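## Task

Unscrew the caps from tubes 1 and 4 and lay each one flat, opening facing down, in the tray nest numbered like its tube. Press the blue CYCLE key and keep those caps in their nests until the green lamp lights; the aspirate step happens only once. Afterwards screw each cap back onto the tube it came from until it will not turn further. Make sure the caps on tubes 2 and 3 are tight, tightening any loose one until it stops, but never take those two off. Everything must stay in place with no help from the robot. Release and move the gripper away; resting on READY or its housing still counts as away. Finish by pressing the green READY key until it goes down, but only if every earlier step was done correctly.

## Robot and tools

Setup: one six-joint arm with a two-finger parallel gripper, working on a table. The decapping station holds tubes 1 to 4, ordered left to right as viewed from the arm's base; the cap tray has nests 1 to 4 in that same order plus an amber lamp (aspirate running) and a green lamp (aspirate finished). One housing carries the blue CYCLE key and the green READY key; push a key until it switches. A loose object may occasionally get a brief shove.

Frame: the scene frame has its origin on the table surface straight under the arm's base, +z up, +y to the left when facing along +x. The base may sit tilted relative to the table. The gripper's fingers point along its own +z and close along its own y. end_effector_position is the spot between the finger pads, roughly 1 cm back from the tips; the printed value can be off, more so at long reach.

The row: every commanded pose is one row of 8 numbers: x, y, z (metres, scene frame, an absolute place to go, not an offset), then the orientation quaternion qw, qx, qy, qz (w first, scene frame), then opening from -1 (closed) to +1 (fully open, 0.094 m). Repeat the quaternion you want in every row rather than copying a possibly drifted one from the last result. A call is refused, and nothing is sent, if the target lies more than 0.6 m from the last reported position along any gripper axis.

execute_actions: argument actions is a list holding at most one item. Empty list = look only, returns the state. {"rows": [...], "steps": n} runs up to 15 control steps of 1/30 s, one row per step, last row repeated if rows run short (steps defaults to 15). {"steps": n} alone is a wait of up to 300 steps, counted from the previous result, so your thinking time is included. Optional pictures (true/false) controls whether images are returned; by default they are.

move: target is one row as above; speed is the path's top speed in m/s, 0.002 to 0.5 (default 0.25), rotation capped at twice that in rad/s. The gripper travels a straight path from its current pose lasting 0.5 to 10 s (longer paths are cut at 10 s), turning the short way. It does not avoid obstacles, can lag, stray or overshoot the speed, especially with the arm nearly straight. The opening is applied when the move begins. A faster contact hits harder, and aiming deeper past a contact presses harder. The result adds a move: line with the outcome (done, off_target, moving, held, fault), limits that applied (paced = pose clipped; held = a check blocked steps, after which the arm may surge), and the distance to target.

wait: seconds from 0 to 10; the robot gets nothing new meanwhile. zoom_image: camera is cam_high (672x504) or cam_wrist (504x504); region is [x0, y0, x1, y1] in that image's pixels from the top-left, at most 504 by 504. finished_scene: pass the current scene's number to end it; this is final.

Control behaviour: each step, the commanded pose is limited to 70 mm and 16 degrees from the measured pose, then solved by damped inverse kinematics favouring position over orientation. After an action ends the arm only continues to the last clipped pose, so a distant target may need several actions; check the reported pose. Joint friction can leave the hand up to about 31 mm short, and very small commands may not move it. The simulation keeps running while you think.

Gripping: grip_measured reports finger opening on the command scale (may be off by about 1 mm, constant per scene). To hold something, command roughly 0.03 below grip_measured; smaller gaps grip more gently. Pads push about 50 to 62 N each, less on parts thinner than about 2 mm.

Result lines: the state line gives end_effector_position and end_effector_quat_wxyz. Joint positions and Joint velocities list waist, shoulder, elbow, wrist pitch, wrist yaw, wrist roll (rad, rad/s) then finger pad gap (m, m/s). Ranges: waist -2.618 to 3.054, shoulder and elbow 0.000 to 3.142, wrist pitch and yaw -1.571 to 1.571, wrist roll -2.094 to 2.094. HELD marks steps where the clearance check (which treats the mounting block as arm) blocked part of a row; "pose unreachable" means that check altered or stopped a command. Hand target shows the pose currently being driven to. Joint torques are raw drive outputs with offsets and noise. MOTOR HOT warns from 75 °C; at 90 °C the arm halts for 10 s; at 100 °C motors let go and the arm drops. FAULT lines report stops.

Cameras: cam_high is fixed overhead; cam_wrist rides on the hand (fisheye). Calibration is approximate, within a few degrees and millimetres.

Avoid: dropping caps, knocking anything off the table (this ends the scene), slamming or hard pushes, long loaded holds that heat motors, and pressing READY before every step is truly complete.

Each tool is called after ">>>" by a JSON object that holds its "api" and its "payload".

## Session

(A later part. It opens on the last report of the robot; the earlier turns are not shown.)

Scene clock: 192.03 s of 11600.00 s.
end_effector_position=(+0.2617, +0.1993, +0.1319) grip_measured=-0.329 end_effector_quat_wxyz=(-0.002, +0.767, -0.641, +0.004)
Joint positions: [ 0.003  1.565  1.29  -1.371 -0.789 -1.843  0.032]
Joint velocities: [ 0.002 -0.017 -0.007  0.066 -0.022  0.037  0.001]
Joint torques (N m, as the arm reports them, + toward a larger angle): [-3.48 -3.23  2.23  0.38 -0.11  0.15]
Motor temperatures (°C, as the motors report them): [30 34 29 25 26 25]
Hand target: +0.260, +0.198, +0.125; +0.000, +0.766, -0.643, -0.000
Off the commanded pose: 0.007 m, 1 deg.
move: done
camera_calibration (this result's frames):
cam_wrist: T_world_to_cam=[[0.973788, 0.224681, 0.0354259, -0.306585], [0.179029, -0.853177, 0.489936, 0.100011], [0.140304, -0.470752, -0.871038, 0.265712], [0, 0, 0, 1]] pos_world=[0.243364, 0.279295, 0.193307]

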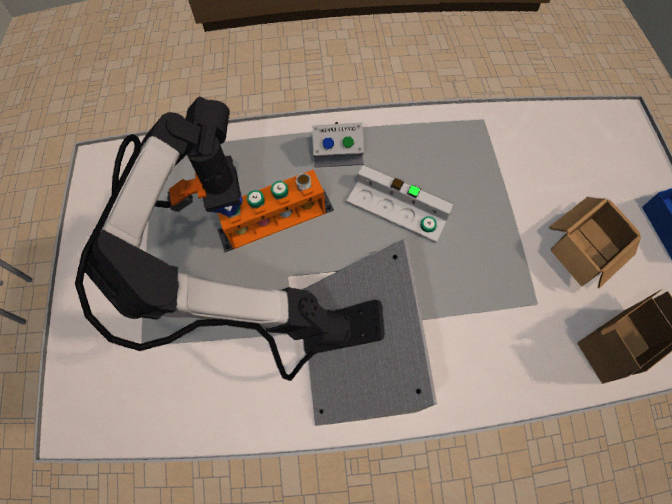

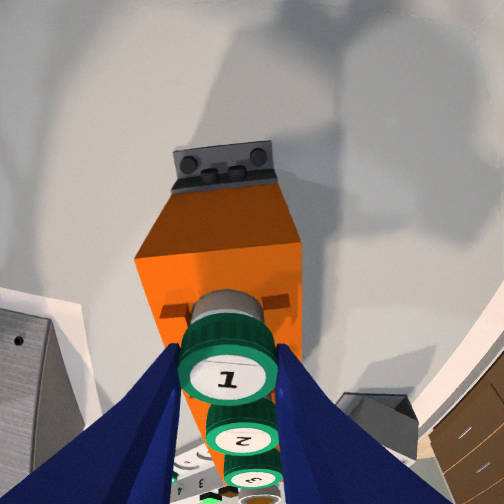

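>>> {"api": "execute_actions", "payload": {"actions": [{"rows": [[0.261, 0.198, 0.131, 0, -0.766, 0.643, 0, -0.12]], "steps": 8}], "pictures": false}}

>>> {"api": "move", "payload": {"target": [0.260, 0.196, 0.123, 0, -0.793, 0.609, 0, -0.12], "speed": 0.06}}

Scene clock: 193.80 s of 11600.00 s.
end_effector_position=(+0.2617, +0.1993, +0.1319) grip_measured=-0.122 end_effector_quat_wxyz=(-0.002, +0.767, -0.642, +0.004)
Joint positions: [ 0.003  1.565  1.29  -1.371 -0.789 -1.841  0.041]
Joint velocities: [-0.012  0.002 -0.002  0.022  0.022  0.11  -0.   ]
Joint torques (N m, as the arm reports them, + toward a larger angle): [-4.94 -2.62  4.11  0.04 -0.09 -0.06]
Motor temperatures (°C, as the motors report them): [30 34 29 25 26 25]
Hand target: +0.261, +0.198, +0.131; -0.000, +0.766, -0.643, +0.000
Off the commanded pose: 0.002 m, 1 deg.
Steps of this call (steps 1 to 45: nothing new was sent; steps 46 to 53: all 8 steps of this action). Readings (end_effector_position):
46: (+0.2617, +0.1993, +0.1319)
47: (+0.2617, +0.1993, +0.1319)
49: (+0.2617, +0.1993, +0.1319)
53: the state above

Scene clock: 195.07 s of 11600.00 s.
end_effector_position=(+0.2607, +0.1971, +0.1273) grip_measured=-0.122 end_effector_quat_wxyz=(-0.001, +0.788, -0.616, +0.002)
Joint positions: [ 0.009  1.565  1.272 -1.353 -0.789 -1.904  0.041]
Joint velocities: [-0.002 -0.022  0.002 -0.022 -0.007 -0.007 -0.   ]
Joint torques (N m, as the arm reports them, + toward a larger angle): [-4.12 -3.18  2.88  0.28 -0.11 -0.06]
Motor temperatures (°C, as the motors report them): [30 34 29 25 26 25]
Hand target: +0.260, +0.196, +0.123; +0.000, +0.793, -0.609, -0.000
Off the commanded pose: 0.005 m, 1 deg.
move: done
camera_calibration (this result's frames):
cam_wrist: T_world_to_cam=[[0.957275, 0.287622, 0.0299816, -0.312348], [0.236888, -0.83941, 0.489158, 0.0829014], [0.16586, -0.461156, -0.87168, 0.252423], [0, 0, 0, 1]] pos_world=[0.237498, 0.275833, 0.188845]

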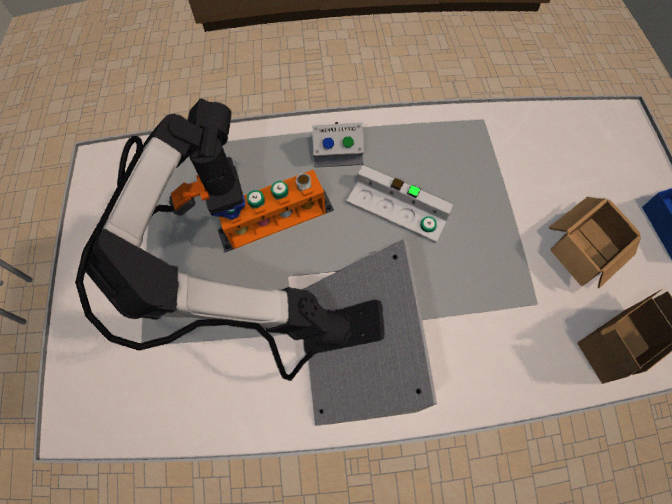

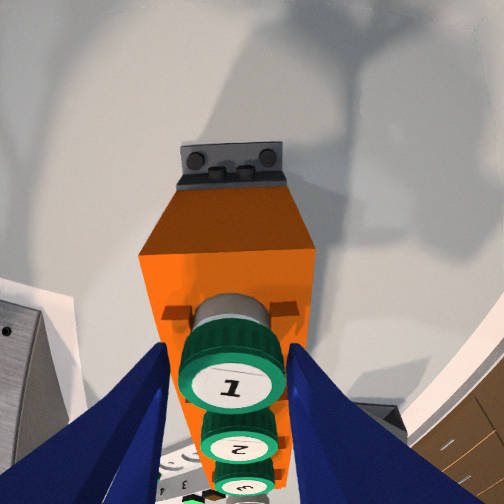

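>>> {"api": "execute_actions", "payload": {"actions": [{"rows": [[0.262, 0.197, 0.124, 0, -0.79, 0.613, 0, -0.36]], "steps": 10}], "pictures": false}}

>>> {"api": "move", "payload": {"target": [0.2615, 0.197, 0.121, 0, 0.087, 0.996, 0, -0.36], "speed": 0.5}}

>>> {"api": "move", "payload": {"target": [0.2615, 0.197, 0.120, 0, 0.857, 0.515, 0, -0.36], "speed": 0.5}}

Scene clock: 196.87 s of 11600.00 s.
end_effector_position=(+0.2616, +0.1975, +0.1272) grip_measured=-0.320 end_effector_quat_wxyz=(-0.002, +0.790, -0.614, +0.003)
Joint positions: [ 0.01   1.565  1.272 -1.348 -0.791 -1.906  0.032]
Joint velocities: [ 0.007 -0.007  0.002  0.051  0.037  0.007  0.   ]
Joint torques (N m, as the arm reports them, + toward a larger angle): [-4.1  -2.86  3.72  0.21 -0.1   0.05]
Motor temperatures (°C, as the motors report them): [30 34 29 25 26 25]
Hand target: +0.262, +0.197, +0.124; -0.000, +0.790, -0.613, -0.000
Off the commanded pose: 0.003 m, 0 deg.
Steps of this call (steps 1 to 44: nothing new was sent; steps 45 to 54: all 10 steps of this action). Readings (end_effector_position):
45: (+0.2608, +0.1971, +0.1273)
46: (+0.2617, +0.1973, +0.1273)
48: (+0.2616, +0.1975, +0.1272)
52: (+0.2616, +0.1975, +0.1272)
54: the state above

Scene clock: 199.87 s of 11600.00 s.
end_effector_position=(+0.2625, +0.1974, +0.1265) grip_measured=-0.320 end_effector_quat_wxyz=(+0.005, +0.084, +0.996, -0.002)
Joint positions: [ 0.014  1.565  1.272 -1.341 -0.787  0.089  0.032]
Joint velocities: [ 0.007 -0.017  0.037 -0.037  0.081  0.007 -0.   ]
Joint torques (N m, as the arm reports them, + toward a larger angle): [-3.88 -3.19  3.03  0.36 -0.06  0.1 ]
Motor temperatures (°C, as the motors report them): [30 34 29 25 26 25]
Hand target: +0.261, +0.197, +0.121; -0.000, +0.087, +0.996, -0.000
Off the commanded pose: 0.006 m, 1 deg.
move: done
camera_calibration (this result's frames):
cam_wrist: T_world_to_cam=[[-0.119061, -0.992436, 0.0299165, 0.221042], [-0.870195, 0.11881, 0.478168, 0.185974], [-0.478105, 0.0308977, -0.877759, 0.32419], [0, 0, 0, 1]] pos_world=[0.343148, 0.187258, 0.189021]

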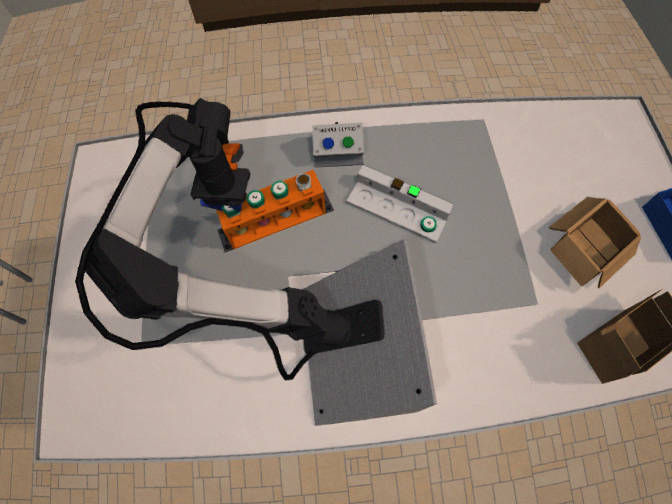

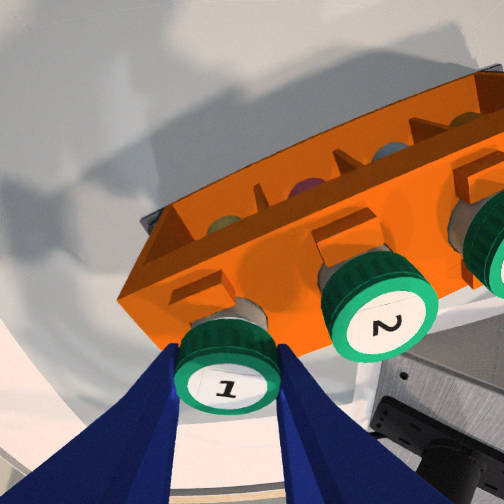

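Scene clock: 202.53 s of 11600.00 s.
end_effector_position=(+0.2615, +0.1969, +0.1258) grip_measured=-0.321 end_effector_quat_wxyz=(+0.006, +0.854, +0.520, -0.001)
Joint positions: [ 0.017  1.565  1.272 -1.344 -0.78   1.969  0.032]
Joint velocities: [-0.002  0.002  0.002  0.051  0.022 -0.022 -0.001]
Joint torques (N m, as the arm reports them, + toward a larger angle): [-3.85 -3.09  2.65  0.36 -0.06  0.2 ]
Motor temperatures (°C, as the motors report them): [30 34 29 25 26 25]
Hand target: +0.261, +0.197, +0.120; -0.000, +0.857, +0.515, -0.000
Off the commanded pose: 0.006 m, 1 deg.
move: done
camera_calibration (this result's frames):
cam_wrist: T_world_to_cam=[[-0.909729, 0.414817, 0.0178734, 0.151632], [0.371881, 0.794912, 0.479395, -0.272598], [0.184653, 0.442767, -0.877417, 0.0687158], [0, 0, 0, 1]] pos_world=[0.22663, 0.123366, 0.188264]

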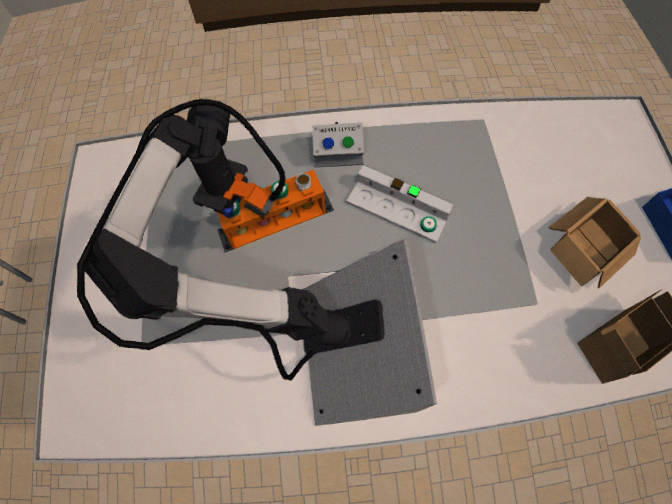

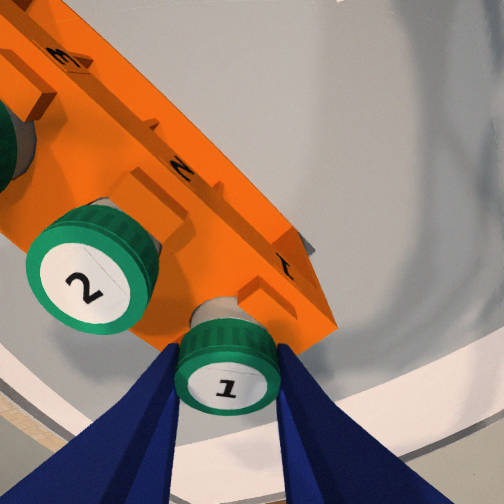

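>>> {"api": "execute_actions", "payload": {"actions": [{"rows": [[0.2615, 0.197, 0.124, 0, 0.854, 0.52, 0, -0.15]], "steps": 7}], "pictures": false}}

>>> {"api": "move", "payload": {"target": [0.2615, 0.197, 0.123, 0, 0.087, 0.996, 0, -0.15], "speed": 0.5}}

>>> {"api": "move", "payload": {"target": [0.2615, 0.197, 0.123, 0, -0.788, 0.616, 0, -0.15], "speed": 0.5}}

>>> {"api": "execute_actions", "payload": {"actions": [{"rows": [[0.2615, 0.197, 0.123, 0, -0.783, 0.622, 0, -0.36]], "steps": 9}], "pictures": false}}

>>> {"api": "move", "payload": {"target": [0.2615, 0.197, 0.120, 0, 0.559, 0.829, 0, -0.36], "speed": 0.5}}

Scene clock: 204.90 s of 11600.00 s.
end_effector_position=(+0.2615, +0.1969, +0.1258) grip_measured=-0.152 end_effector_quat_wxyz=(+0.006, +0.855, +0.519, -0.001)
Joint positions: [ 0.017  1.565  1.272 -1.344 -0.78   1.972  0.04 ]
Joint velocities: [-0.012 -0.017  0.002 -0.007 -0.095  0.022  0.   ]
Joint torques (N m, as the arm reports them, + toward a larger angle): [-4.74 -3.08  3.66  0.16 -0.05 -0.05]
Motor temperatures (°C, as the motors report them): [30 33 29 25 26 25]
Hand target: +0.262, +0.197, +0.124; +0.000, +0.854, +0.520, +0.000
Off the commanded pose: 0.002 m, 1 deg.
Steps of this call (steps 1 to 64: nothing new was sent; steps 65 to 71: all 7 steps of this action). Readings (end_effector_position):
65: (+0.2615, +0.1969, +0.1258)
66: (+0.2615, +0.1969, +0.1258)
68: (+0.2615, +0.1969, +0.1258)
71: the state above

Scene clock: 207.80 s of 11600.00 s.
end_effector_position=(+0.2630, +0.1968, +0.1258) grip_measured=-0.152 end_effector_quat_wxyz=(+0.005, +0.090, +0.996, -0.005)
Joint positions: [ 0.017  1.565  1.272 -1.336 -0.78   0.107  0.04 ]
Joint velocities: [-0.002  0.007 -0.017 -0.066  0.022  0.007 -0.001]
Joint torques (N m, as the arm reports them, + toward a larger angle): [-4.51 -3.17  3.47  0.23 -0.11 -0.03]
Motor temperatures (°C, as the motors report them): [30 33 29 25 26 25]
Hand target: +0.262, +0.197, +0.123; +0.000, +0.087, +0.996, -0.000
Off the commanded pose: 0.003 m, 1 deg.
move: done
camera_calibration (this result's frames):
cam_wrist: T_world_to_cam=[[-0.131301, -0.990673, 0.036428, 0.222627], [-0.868844, 0.132693, 0.476973, 0.183794], [-0.477358, 0.0309771, -0.878163, 0.323702], [0, 0, 0, 1]] pos_world=[0.343441, 0.186135, 0.188488]

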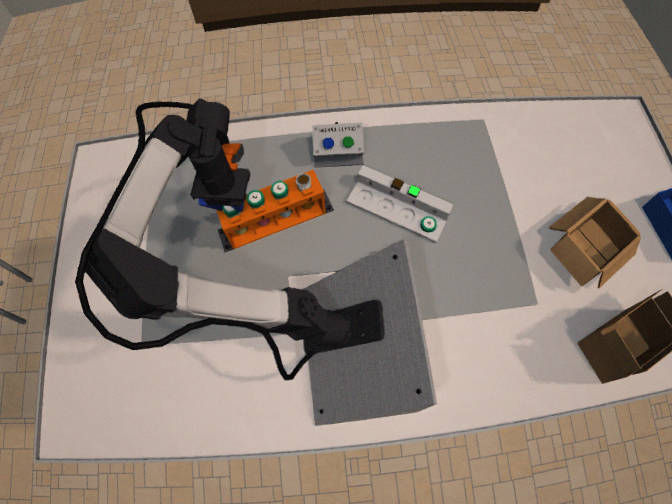

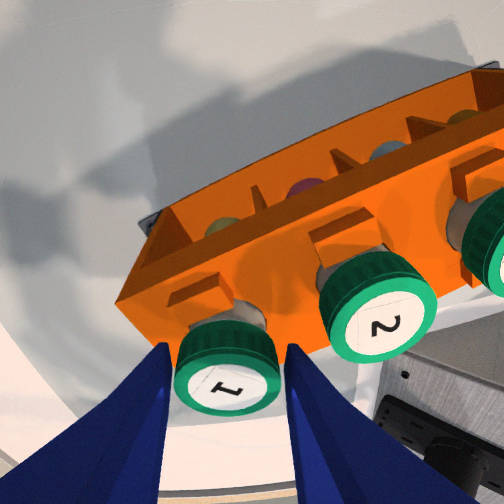

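Scene clock: 210.57 s of 11600.00 s.
end_effector_position=(+0.2634, +0.1968, +0.1258) grip_measured=-0.152 end_effector_quat_wxyz=(+0.001, +0.787, -0.618, +0.008)
Joint positions: [ 0.017  1.565  1.272 -1.334 -0.78  -1.881  0.04 ]
Joint velocities: [ 0.017  0.007 -0.012 -0.037  0.007 -0.022  0.   ]
Joint torques (N m, as the arm reports them, + toward a larger angle): [-4.56 -3.13  3.35  0.1  -0.16 -0.06]
Motor temperatures (°C, as the motors report them): [30 33 29 25 26 25]
Hand target: +0.261, +0.197, +0.123; -0.000, +0.788, -0.616, +0.000
Off the commanded pose: 0.003 m, 1 deg.
move: done
camera_calibration (this result's frames):
cam_wrist: T_world_to_cam=[[0.958129, 0.284315, 0.0339569, -0.314922], [0.230213, -0.835416, 0.499081, 0.0824229], [0.170264, -0.470367, -0.86589, 0.25045], [0, 0, 0, 1]] pos_world=[0.240118, 0.276198, 0.18642]

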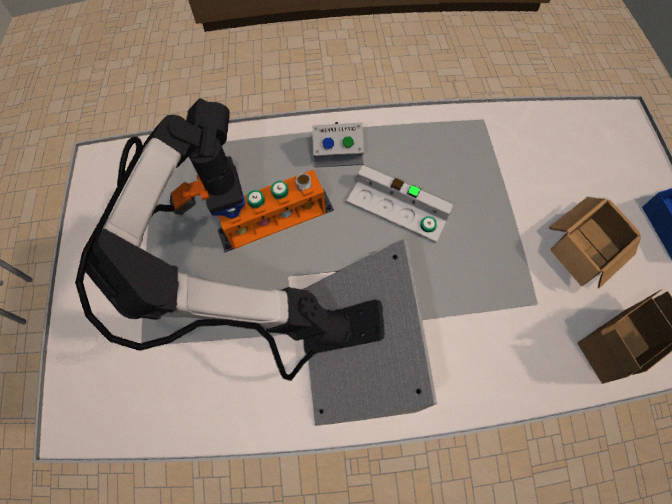

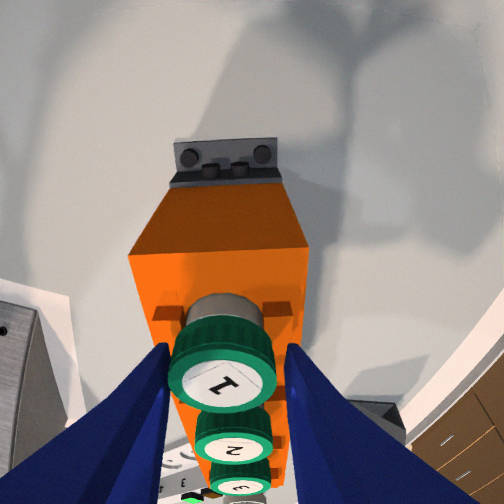

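Scene clock: 210.87 s of 11600.00 s.
end_effector_position=(+0.2618, +0.1964, +0.1256) grip_measured=-0.322 end_effector_quat_wxyz=(+0.003, +0.785, -0.620, +0.006)
Joint positions: [ 0.017  1.565  1.271 -1.341 -0.779 -1.881  0.032]
Joint velocities: [-0.012  0.002 -0.012  0.007 -0.037  0.051  0.001]
Joint torques (N m, as the arm reports them, + toward a larger angle): [-4.59 -3.07  3.49  0.2  -0.18  0.05]
Motor temperatures (°C, as the motors report them): [30 33 29 25 26 25]
Hand target: +0.262, +0.197, +0.123; -0.000, +0.783, -0.622, -0.000
Off the commanded pose: 0.003 m, 1 deg.
Steps of this call (steps 1 to 9: all 9 steps of this action). Readings (end_effector_position):
1: (+0.2628, +0.1965, +0.1258)
2: (+0.2617, +0.1965, +0.1256)
4: (+0.2618, +0.1964, +0.1256)
8: (+0.2618, +0.1964, +0.1256)
9: the state above

Scene clock: 214.87 s of 11600.00 s.
end_effector_position=(+0.2615, +0.1978, +0.1239) grip_measured=-0.321 end_effector_quat_wxyz=(-0.002, +0.551, +0.834, +0.001)
Joint positions: [ 0.018  1.572  1.269 -1.344 -0.795  1.084  0.032]
Joint velocities: [-0.012  0.002  0.012  0.066  0.022 -0.022 -0.   ]
Joint torques (N m, as the arm reports them, + toward a larger angle): [-3.97 -3.7   2.87  0.42  0.02  0.26]
Motor temperatures (°C, as the motors report them): [30 33 29 25 26 25]
Hand target: +0.262, +0.197, +0.120; -0.000, +0.559, +0.829, +0.000
Off the commanded pose: 0.004 m, 1 deg.
move: done
camera_calibration (this result's frames):
cam_wrist: T_world_to_cam=[[-0.899684, -0.435734, 0.0265468, 0.315826], [-0.36801, 0.789751, 0.490777, -0.0793849], [-0.234814, 0.431774, -0.870881, 0.177685], [0, 0, 0, 1]] pos_world=[0.296652, 0.12359, 0.185319]

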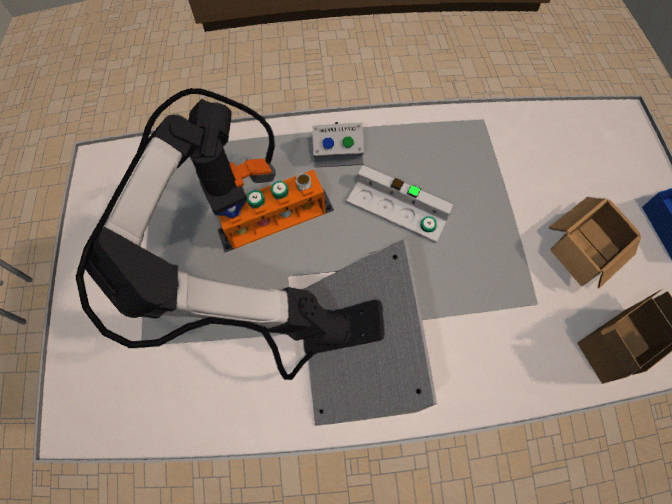

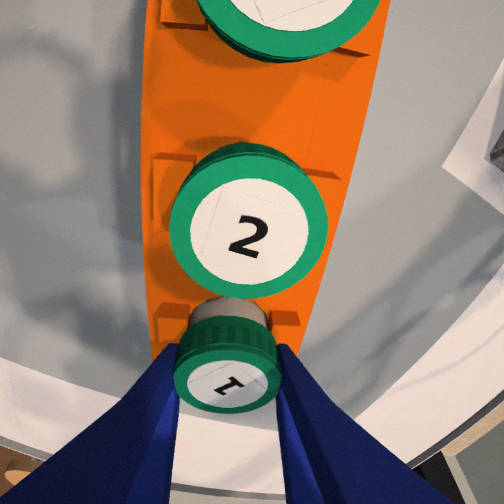

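ψ=78.

>>> {"api": "move", "payload": {"target": [0.2615, 0.197, 0.121, 0, 0.766, 0.643, 0, -0.36], "speed": 0.3}}

Scene clock: 216.97 s of 11600.00 s.
end_effector_position=(+0.2618, +0.1977, +0.1237) grip_measured=-0.322 end_effector_quat_wxyz=(-0.001, +0.746, +0.666, +0.000)
Joint positions: [ 0.019  1.572  1.269 -1.341 -0.793  1.602  0.032]
Joint velocities: [-0.007 -0.007 -0.002 -0.037 -0.007 -0.066  0.   ]
Joint torques (N m, as the arm reports them, + toward a larger angle): [-4.36 -3.41  3.15  0.25  0.03  0.59]
Motor temperatures (°C, as the motors report them): [29 33 29 25 26 25]
Hand target: +0.262, +0.197, +0.121; -0.001, +0.765, +0.644, -0.001
Off the commanded pose: 0.003 m, 3 deg.
move: off_target
camera_calibration (this result's frames):
cam_wrist: T_world_to_cam=[[-0.99752, 0.0645747, 0.0280087, 0.24256], [0.0700175, 0.869598, 0.48877, -0.209296], [0.00720582, 0.489519, -0.871963, 0.102968], [0, 0, 0, 1]] pos_world=[0.255871, 0.115935, 0.185288]

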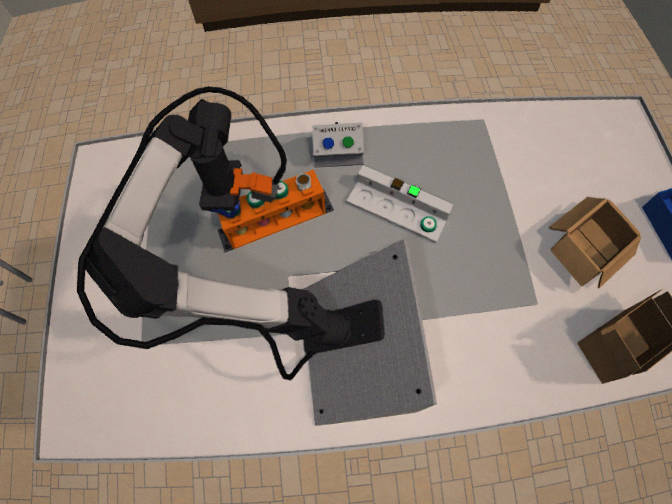

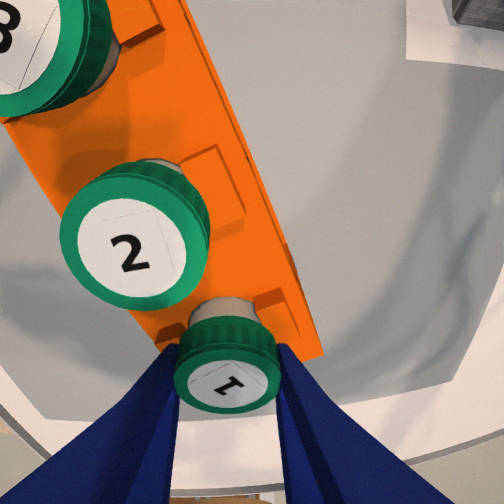

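>>> {"api": "execute_actions", "payload": {"actions": [{"rows": [[0.2615, 0.197, 0.122, 0, 0.799, 0.602, 0, -0.36]], "steps": 12}], "pictures": false}}

Scene clock: 219.77 s of 11600.00 s.
end_effector_position=(+0.2618, +0.1977, +0.1237) grip_measured=-0.322 end_effector_quat_wxyz=(-0.001, +0.755, +0.655, +0.000)
Joint positions: [ 0.019  1.572  1.269 -1.341 -0.793  1.631  0.032]
Joint velocities: [ 0.007  0.007  0.012  0.022  0.051 -0.037 -0.001]
Joint torques (N m, as the arm reports them, + toward a larger angle): [-4.8  -3.15  3.64  0.14  0.    1.09]
Motor temperatures (°C, as the motors report them): [29 33 29 25 26 25]
Hand target: +0.262, +0.197, +0.122; -0.004, +0.797, +0.604, -0.001
Off the commanded pose: 0.002 m, 8 deg.
Steps of this call (steps 1 to 72: nothing new was sent; steps 73 to 84: all 12 steps of this action). Readings (end_effector_position):
73: (+0.2618, +0.1977, +0.1237)
74: (+0.2618, +0.1977, +0.1237)
76: (+0.2618, +0.1977, +0.1237)
80: (+0.2618, +0.1977, +0.1237)
84: the state above

Tight. On to cap 4.

>>> {"api": "execute_actions", "payload": {"actions": [{"rows": [[0.2615, 0.197, 0.123, 0, 0.757, 0.653, 0, -0.36],[0.2615, 0.197, 0.123, 0, 0.757, 0.653, 0, -0.36],[0.2615, 0.197, 0.123, 0, 0.757, 0.653, 0, -0.36],[0.2615, 0.197, 0.123, 0, 0.757, 0.653, 0, -0.08]], "steps": 10}], "pictures": false}}

>>> {"api": "move", "payload": {"target": [0.2615, 0.197, 0.155, 0, 0.757, 0.653, 0, -0.08], "speed": 0.2}}

>>> {"api": "move", "payload": {"target": [0.29, -0.06, 0.155, 0, 0.5, 0.866, 0, -0.05], "speed": 0.4}}

>>> {"api": "move", "payload": {"target": [0.230, -0.220, 0.07, 0, 0.292, 0.956, 0, -0.05], "speed": 0.3}}

Scene clock: 221.87 s of 11600.00 s.
end_effector_position=(+0.2618, +0.1978, +0.1238) grip_measured=-0.082 end_effector_quat_wxyz=(-0.001, +0.753, +0.658, +0.000)
Joint positions: [ 0.019  1.571  1.269 -1.341 -0.792  1.625  0.043]
Joint velocities: [ 0.017  0.007 -0.007  0.051  0.037  0.037  0.   ]
Joint torques (N m, as the arm reports them, + toward a larger angle): [-4.87 -3.45  3.76  0.18  0.04  0.11]
Motor temperatures (°C, as the motors report them): [29 33 29 25 26 26]
Hand target: +0.261, +0.197, +0.123; -0.000, +0.757, +0.653, -0.000
Off the commanded pose: 0.001 m, 1 deg.
Steps of this call (steps 1 to 53: nothing new was sent; steps 54 to 63: all 10 steps of this action). Readings (end_effector_position):
54: (+0.2618, +0.1978, +0.1239)
55: (+0.2618, +0.1978, +0.1238)
57: (+0.2618, +0.1978, +0.1238)
61: (+0.2618, +0.1978, +0.1238)
63: the state above

Scene clock: 223.03 s of 11600.00 s.
end_effector_position=(+0.2605, +0.1998, +0.1532) grip_measured=-0.082 end_effector_quat_wxyz=(+0.000, +0.755, +0.656, +0.006)
Joint positions: [-0.058  1.584  1.364 -1.487 -0.792  1.531  0.043]
Joint velocities: [-0.007  0.002 -0.017 -0.037 -0.037 -0.081  0.   ]
Joint torques (N m, as the arm reports them, + toward a larger angle): [-5.54 -2.08  5.17 -0.04  0.08 -0.02]
Motor temperatures (°C, as the motors report them): [29 33 29 25 26 26]
Hand target: +0.261, +0.197, +0.155; +0.001, +0.757, +0.653, +0.000
Off the commanded pose: 0.003 m, 1 deg.
move: done
camera_calibration (this result's frames):
cam_wrist: T_world_to_cam=[[-0.995682, 0.0912412, 0.0171007, 0.236211], [0.0877361, 0.864757, 0.494467, -0.22994], [0.0303278, 0.493832, -0.869028, 0.120335], [0, 0, 0, 1]] pos_world=[0.251715, 0.117865, 0.214233]

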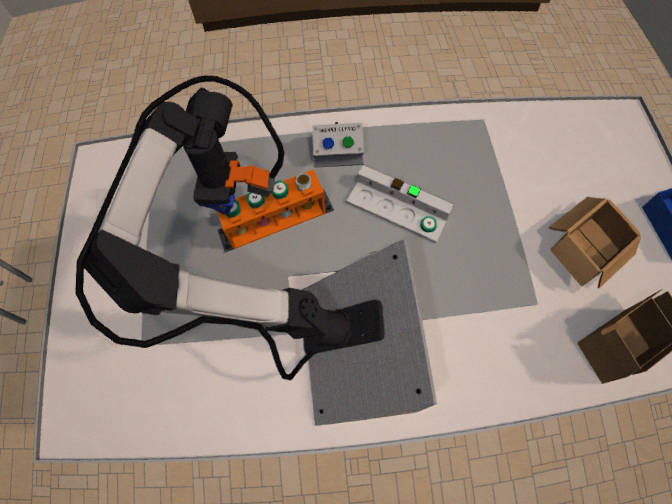

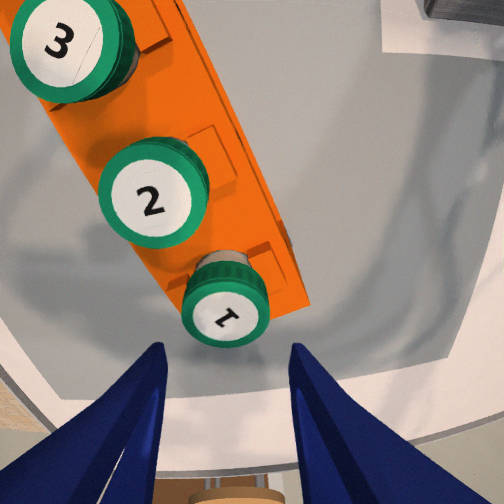

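Scene clock: 224.67 s of 11600.00 s.
end_effector_position=(+0.2900, -0.0593, +0.1540) grip_measured=-0.052 end_effector_quat_wxyz=(+0.004, +0.504, +0.864, +0.003)
Joint positions: [-0.566  2.246  1.461 -1.334 -0.608  0.249  0.045]
Joint velocities: [ 0.002 -0.007  0.002 -0.066  0.066  0.066  0.001]
Joint torques (N m, as the arm reports them, + toward a larger angle): [-6.66 -4.77  6.01  0.12  0.07 -0.04]
Motor temperatures (°C, as the motors report them): [29 33 29 25 26 25]
Hand target: +0.290, -0.062, +0.155; +0.001, +0.501, +0.866, -0.002
Off the commanded pose: 0.001 m, 1 deg.
move: done
camera_calibration (this result's frames):
cam_wrist: T_world_to_cam=[[-0.845368, -0.533872, 0.018271, 0.208414], [-0.459948, 0.744856, 0.483361, 0.144572], [-0.271662, 0.400214, -0.875231, 0.331078], [0, 0, 0, 1]] pos_world=[0.332623, -0.128921, 0.216081]

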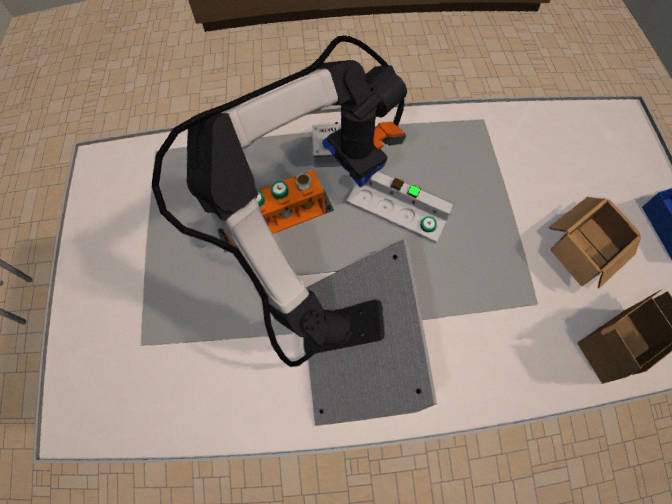

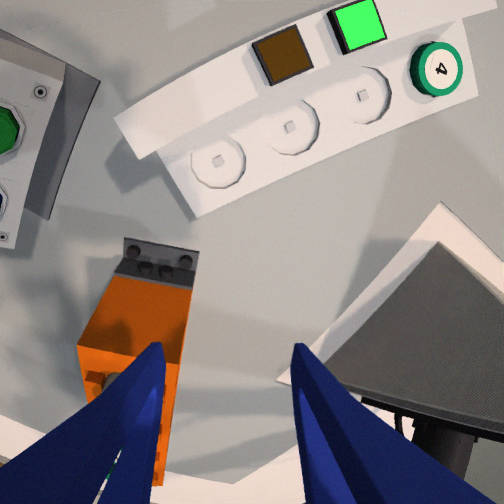

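Scene clock: 226.10 s of 11600.00 s.
end_effector_position=(+0.2276, -0.2132, +0.0679) grip_measured=-0.052 end_effector_quat_wxyz=(-0.006, +0.302, +0.953, +0.010)
Joint positions: [-0.787  2.715  1.478 -1.022 -0.481 -0.419  0.045]
Joint velocities: [ 0.002  0.012  0.007 -0.037 -0.081  0.066 -0.   ]
Joint torques (N m, as the arm reports them, + toward a larger angle): [-5.94 -7.78  6.03  0.38  0.07 -0.08]
Motor temperatures (°C, as the motors report them): [30 33 29 25 26 25]
Hand target: +0.230, -0.221, +0.070; -0.000, +0.293, +0.956, -0.001
Off the commanded pose: 0.008 m, 2 deg.
move: done
camera_calibration (this result's frames):
cam_wrist: T_world_to_cam=[[-0.535903, -0.84422, 0.0100332, -0.0609869], [-0.727524, 0.46779, 0.501878, 0.272658], [-0.428389, 0.261658, -0.86488, 0.305799], [0, 0, 0, 1]] pos_world=[0.296684, -0.259048, 0.128251]

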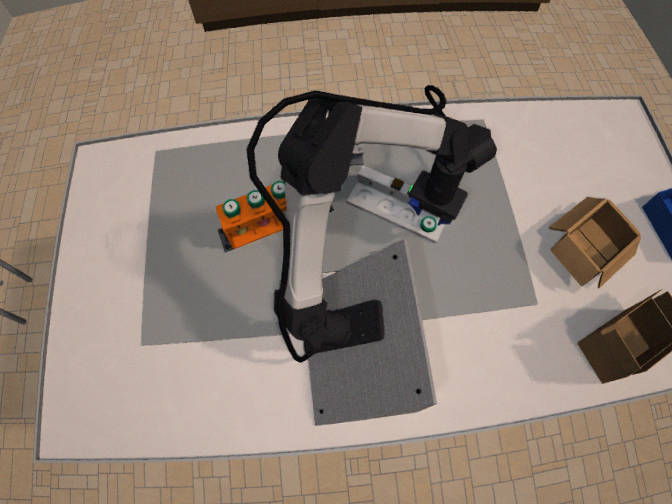

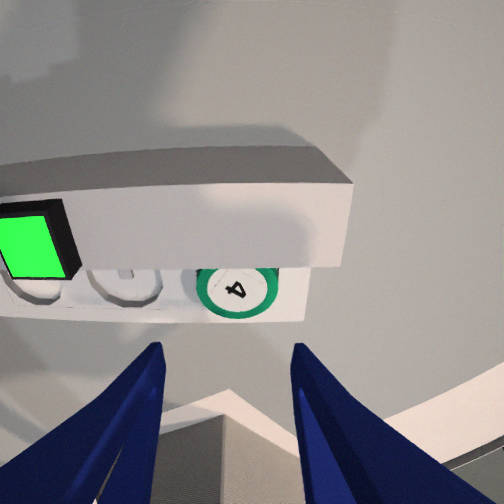

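>>> {"api": "move", "payload": {"target": [0.229, -0.2165, 0.022, 0, 0.292, 0.956, 0, -0.05], "speed": 0.06}}

Scene clock: 227.87 s of 11600.00 s.
end_effector_position=(+0.2315, -0.2186, +0.0296) grip_measured=-0.052 end_effector_quat_wxyz=(+0.001, +0.287, +0.958, -0.006)
Joint positions: [-0.726  2.752  1.395 -0.841 -0.503 -0.379  0.045]
Joint velocities: [ 0.002 -0.017  0.002 -0.007  0.007  0.022 -0.001]
Joint torques (N m, as the arm reports them, + toward a larger angle): [-5.16 -7.52  3.56  0.43 -0.13  0.1 ]
Motor temperatures (°C, as the motors report them): [30 33 29 25 26 25]
Hand target: +0.229, -0.217, +0.022; -0.000, +0.292, +0.956, +0.000
Off the commanded pose: 0.008 m, 1 deg.
move: done
camera_calibration (this result's frames):
cam_wrist: T_world_to_cam=[[-0.508973, -0.859962, 0.0375703, -0.0736254], [-0.744579, 0.461744, 0.482074, 0.300464], [-0.431913, 0.217389, -0.875325, 0.267215], [0, 0, 0, 1]] pos_world=[0.301659, -0.260142, 0.0918205]

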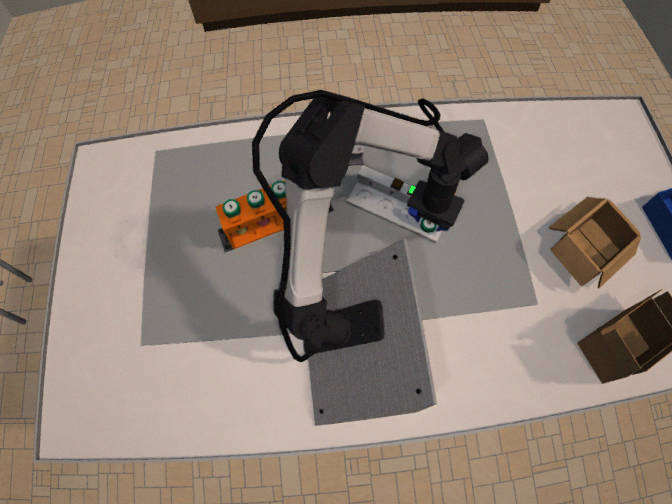

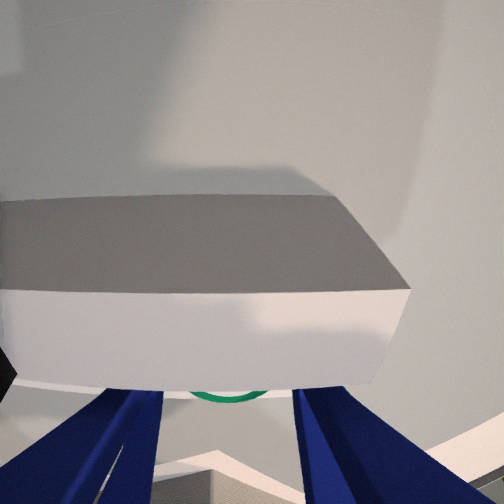

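>>> {"api": "execute_actions", "payload": {"actions": [{"rows": [[0.229, -0.2165, 0.022, 0, 0.292, 0.956, 0, -0.36]], "steps": 12}], "pictures": false}}

>>> {"api": "move", "payload": {"target": [0.235, -0.21, 0.10, 0, 0.292, 0.956, 0, -0.36], "speed": 0.2}}

>>> {"api": "move", "payload": {"target": [0.30, -0.04, 0.165, 0, -0.174, 0.985, 0, -0.36], "speed": 0.4}}

>>> {"api": "move", "payload": {"target": [0.305, 0.052, 0.16, 0, -0.629, 0.777, 0, -0.36], "speed": 0.4}}

Scene clock: 230.00 s of 11600.00 s.
end_effector_position=(+0.2319, -0.2191, +0.0296) grip_measured=-0.332 end_effector_quat_wxyz=(+0.002, +0.287, +0.958, -0.007)
Joint positions: [-0.726  2.752  1.395 -0.838 -0.503 -0.379  0.031]
Joint velocities: [ 0.007  0.017  0.017 -0.081 -0.007 -0.051  0.001]
Joint torques (N m, as the arm reports them, + toward a larger angle): [-5.25 -7.59  3.29  0.44 -0.14  0.09]
Motor temperatures (°C, as the motors report them): [30 34 29 25 26 25]
Hand target: +0.229, -0.216, +0.022; -0.000, +0.292, +0.956, +0.000
Off the commanded pose: 0.009 m, 1 deg.
Steps of this call (steps 1 to 52: nothing new was sent; steps 53 to 64: all 12 steps of this action). Readings (end_effector_position):
53: (+0.2318, -0.2189, +0.0296)
54: (+0.2318, -0.2189, +0.0296)
56: (+0.2318, -0.2190, +0.0296)
60: (+0.2319, -0.2191, +0.0296)
64: the state above

Scene clock: 231.30 s of 11600.00 s.
end_effector_position=(+0.2356, -0.2091, +0.0960) grip_measured=-0.332 end_effector_quat_wxyz=(+0.004, +0.295, +0.956, +0.003)
Joint positions: [-0.801  2.665  1.523 -1.096 -0.474 -0.435  0.031]
Joint velocities: [ 0.007 -0.007 -0.007 -0.037 -0.022  0.066 -0.   ]
Joint torques (N m, as the arm reports them, + toward a larger angle): [-5.97 -8.19  6.01  0.09  0.   -0.05]
Motor temperatures (°C, as the motors report them): [30 34 29 25 26 25]
Hand target: +0.234, -0.210, +0.100; +0.000, +0.292, +0.956, -0.000
Off the commanded pose: 0.004 m, 1 deg.
move: done
camera_calibration (this result's frames):
cam_wrist: T_world_to_cam=[[-0.522691, -0.852299, 0.019495, -0.0592939], [-0.742072, 0.466111, 0.481737, 0.267511], [-0.419671, 0.237333, -0.876099, 0.326401], [0, 0, 0, 1]] pos_world=[0.304501, -0.252692, 0.158246]

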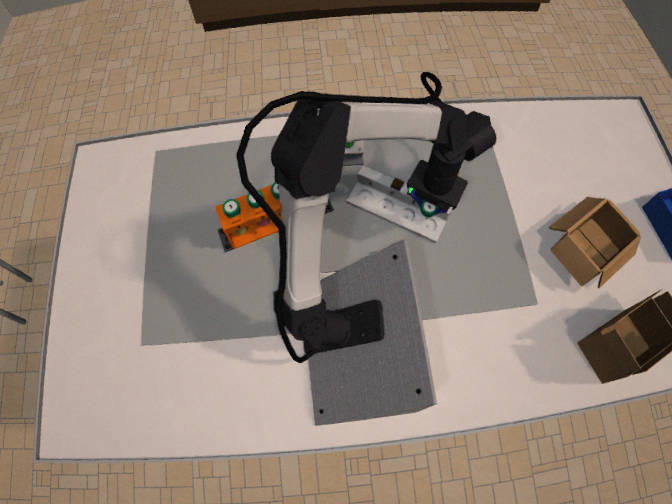

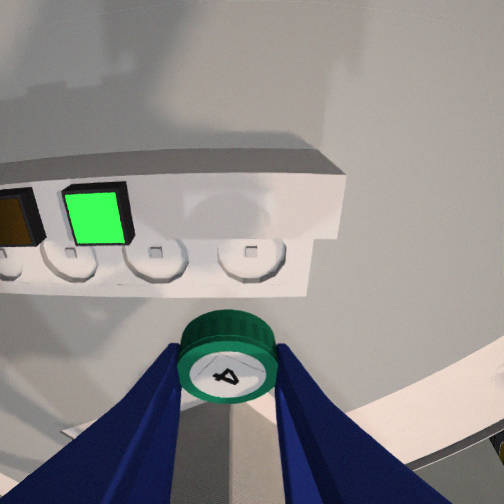

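Scene clock: 233.10 s of 11600.00 s.
end_effector_position=(+0.2971, -0.0440, +0.1613) grip_measured=-0.332 end_effector_quat_wxyz=(-0.004, -0.166, +0.986, -0.002)
Joint positions: [-0.536  2.228  1.506 -1.388 -0.608 -1.114  0.031]
Joint velocities: [-0.027 -0.007 -0.002 -0.066  0.007 -0.095 -0.   ]
Joint torques (N m, as the arm reports them, + toward a larger angle): [-6.17 -5.77  5.86  0.02 -0.19 -0.05]
Motor temperatures (°C, as the motors report them): [30 34 29 25 26 25]
Hand target: +0.300, -0.038, +0.165; +0.001, -0.174, +0.985, +0.001
Off the commanded pose: 0.006 m, 1 deg.
move: done
camera_calibration (this result's frames):
cam_wrist: T_world_to_cam=[[0.372352, -0.927672, 0.027917, -0.158213], [-0.812078, -0.311097, 0.493708, 0.18937], [-0.449314, -0.206504, -0.869179, 0.358367], [0, 0, 0, 1]] pos_world=[0.373714, -0.0138535, 0.222408]

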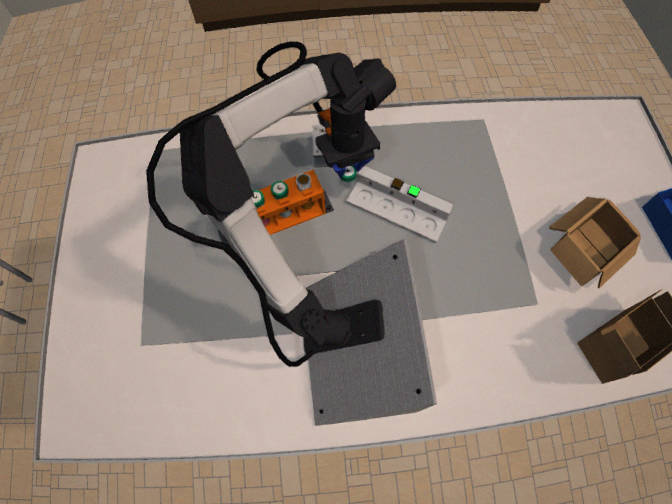

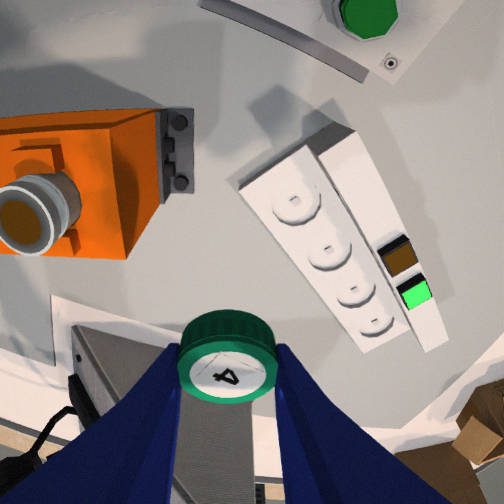

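Scene clock: 235.03 s of 11600.00 s.
end_effector_position=(+0.3093, +0.0461, +0.1610) grip_measured=-0.332 end_effector_quat_wxyz=(-0.002, -0.627, +0.779, -0.008)
Joint positions: [-0.363  2.009  1.458 -1.419 -0.688 -1.929  0.031]
Joint velocities: [-0.027 -0.012  0.002 -0.051  0.051 -0.007 -0.001]
Joint torques (N m, as the arm reports them, + toward a larger angle): [-5.92 -5.26  3.48 -0.03 -0.17 -0.04]
Motor temperatures (°C, as the motors report them): [30 34 29 25 26 25]
Hand target: +0.305, +0.053, +0.160; +0.001, -0.629, +0.777, +0.000
Off the commanded pose: 0.007 m, 1 deg.
move: done
camera_calibration (this result's frames):
cam_wrist: T_world_to_cam=[[0.985498, -0.165611, 0.036976, -0.30543], [-0.161821, -0.851633, 0.498533, 0.0504723], [-0.0510727, -0.497286, -0.866082, 0.271907], [0, 0, 0, 1]] pos_world=[0.323055, 0.127617, 0.221625]

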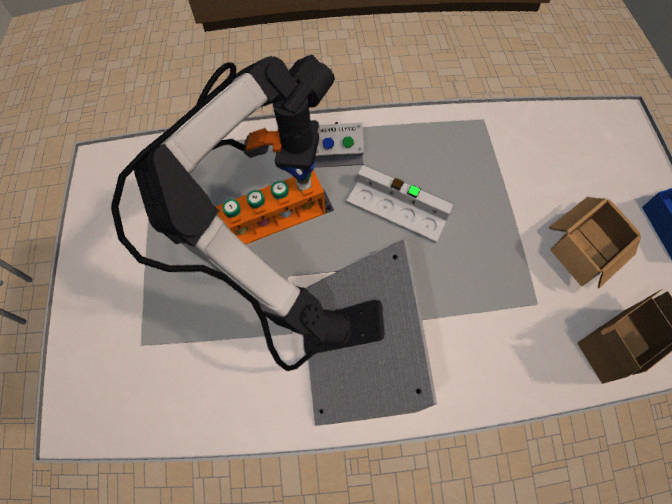

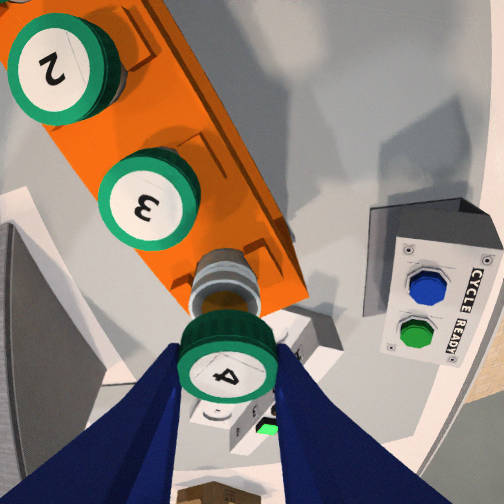

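>>> {"api": "move", "payload": {"target": [0.308, 0.050, 0.145, 0, -0.643, 0.766, 0, -0.36], "speed": 0.06}}

>>> {"api": "zoom_image", "payload": {"camera": "cam_wrist", "region": [130, 220, 330, 420]}}

Scene clock: 236.47 s of 11600.00 s.
end_effector_position=(+0.3071, +0.0483, +0.1481) grip_measured=-0.332 end_effector_quat_wxyz=(-0.005, -0.635, +0.773, +0.001)
Joint positions: [-0.337  2.009  1.421 -1.387 -0.697 -1.934  0.031]
Joint velocities: [-0.022  0.017 -0.007  0.022 -0.066  0.051  0.   ]
Joint torques (N m, as the arm reports them, + toward a larger angle): [-5.89 -4.87  3.16  0.33 -0.17 -0.06]
Motor temperatures (°C, as the motors report them): [30 34 29 25 26 25]
Hand target: +0.308, +0.050, +0.145; +0.000, -0.643, +0.766, +0.000
Off the commanded pose: 0.004 m, 1 deg.
move: done
camera_calibration (this result's frames):
cam_wrist: T_world_to_cam=[[0.989042, -0.146488, 0.0183712, -0.301712], [-0.136428, -0.859301, 0.49294, 0.0518401], [-0.0564233, -0.490045, -0.869869, 0.263631], [0, 0, 0, 1]] pos_world=[0.320353, 0.12954, 0.209313]

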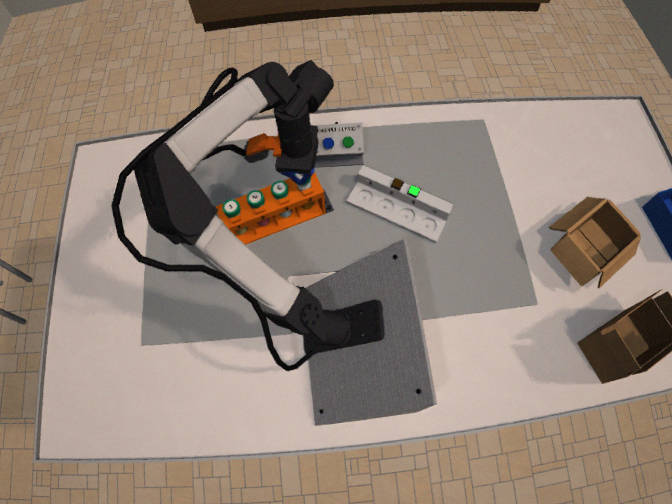

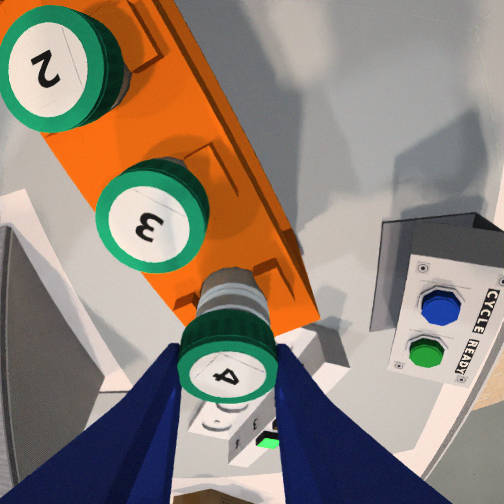

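Region (130, 220, 330, 420) of cam_wrist's 504x504 image, scaled by 2.520, with more detail than that image has.

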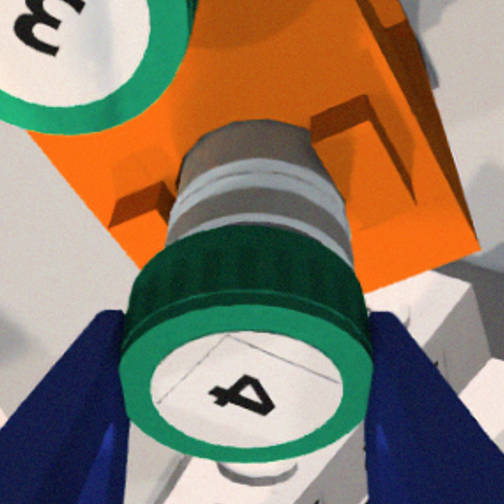

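>>> {"api": "move", "payload": {"target": [0.308, 0.048, 0.132, 0, -0.643, 0.766, 0, -0.36], "speed": 0.02}}

Scene clock: 238.43 s of 11600.00 s.
end_effector_position=(+0.3068, +0.0468, +0.1408) grip_measured=-0.332 end_effector_quat_wxyz=(-0.004, -0.639, +0.769, -0.002)
Joint positions: [-0.326  2.002  1.388 -1.346 -0.701 -1.929  0.031]
Joint velocities: [ 0.012 -0.017 -0.007  0.081 -0.11  -0.037  0.   ]
Joint torques (N m, as the arm reports them, + toward a larger angle): [-4.89 -4.47  2.33  0.54 -0.21  0.11]
Motor temperatures (°C, as the motors report them): [30 34 29 25 26 25]
Hand target: +0.308, +0.048, +0.132; -0.000, -0.643, +0.766, +0.001
Off the commanded pose: 0.009 m, 1 deg.
move: done
camera_calibration (this result's frames):
cam_wrist: T_world_to_cam=[[0.990691, -0.134115, 0.0233506, -0.30331], [-0.128046, -0.859801, 0.494314, 0.0513654], [-0.0462177, -0.492702, -0.86897, 0.253344], [0, 0, 0, 1]] pos_world=[0.318772, 0.128309, 0.20184]

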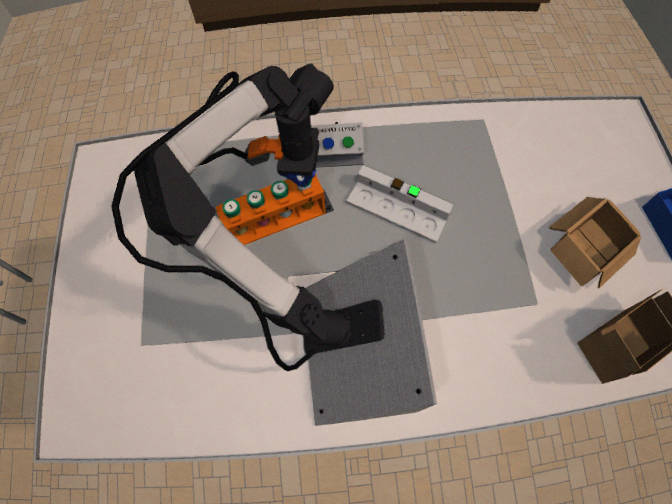

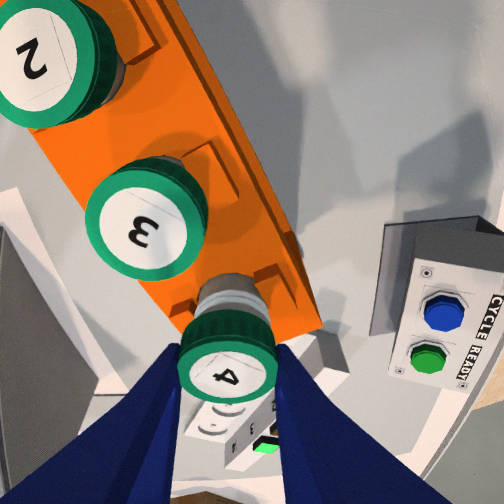

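Needs +x about 1.5 mm.

>>> {"api": "execute_actions", "payload": {"actions": [{"rows": [[0.312, 0.049, 0.139, 0, -0.643, 0.766, 0, -0.36]], "steps": 10}], "pictures": false}}

Scene clock: 239.30 s of 11600.00 s.
end_effector_position=(+0.3074, +0.0470, +0.1412) grip_measured=-0.332 end_effector_quat_wxyz=(-0.004, -0.640, +0.769, -0.002)
Joint positions: [-0.326  2.002  1.39  -1.346 -0.702 -1.929  0.031]
Joint velocities: [ 0.012  0.017 -0.007 -0.022  0.007 -0.051  0.   ]
Joint torques (N m, as the arm reports them, + toward a larger angle): [-5.59 -3.75  5.27  0.17 -0.2   0.05]
Motor temperatures (°C, as the motors report them): [30 34 29 25 26 25]
Hand target: +0.312, +0.049, +0.139; +0.000, -0.643, +0.766, -0.000
Off the commanded pose: 0.005 m, 1 deg.
Steps of this call (steps 1 to 16: nothing new was sent; steps 17 to 26: all 10 steps of this action). Readings (end_effector_position):
17: (+0.3070, +0.0468, +0.1409)
18: (+0.3072, +0.0468, +0.1411)
20: (+0.3074, +0.0470, +0.1412)
24: (+0.3074, +0.0470, +0.1412)
26: the state above


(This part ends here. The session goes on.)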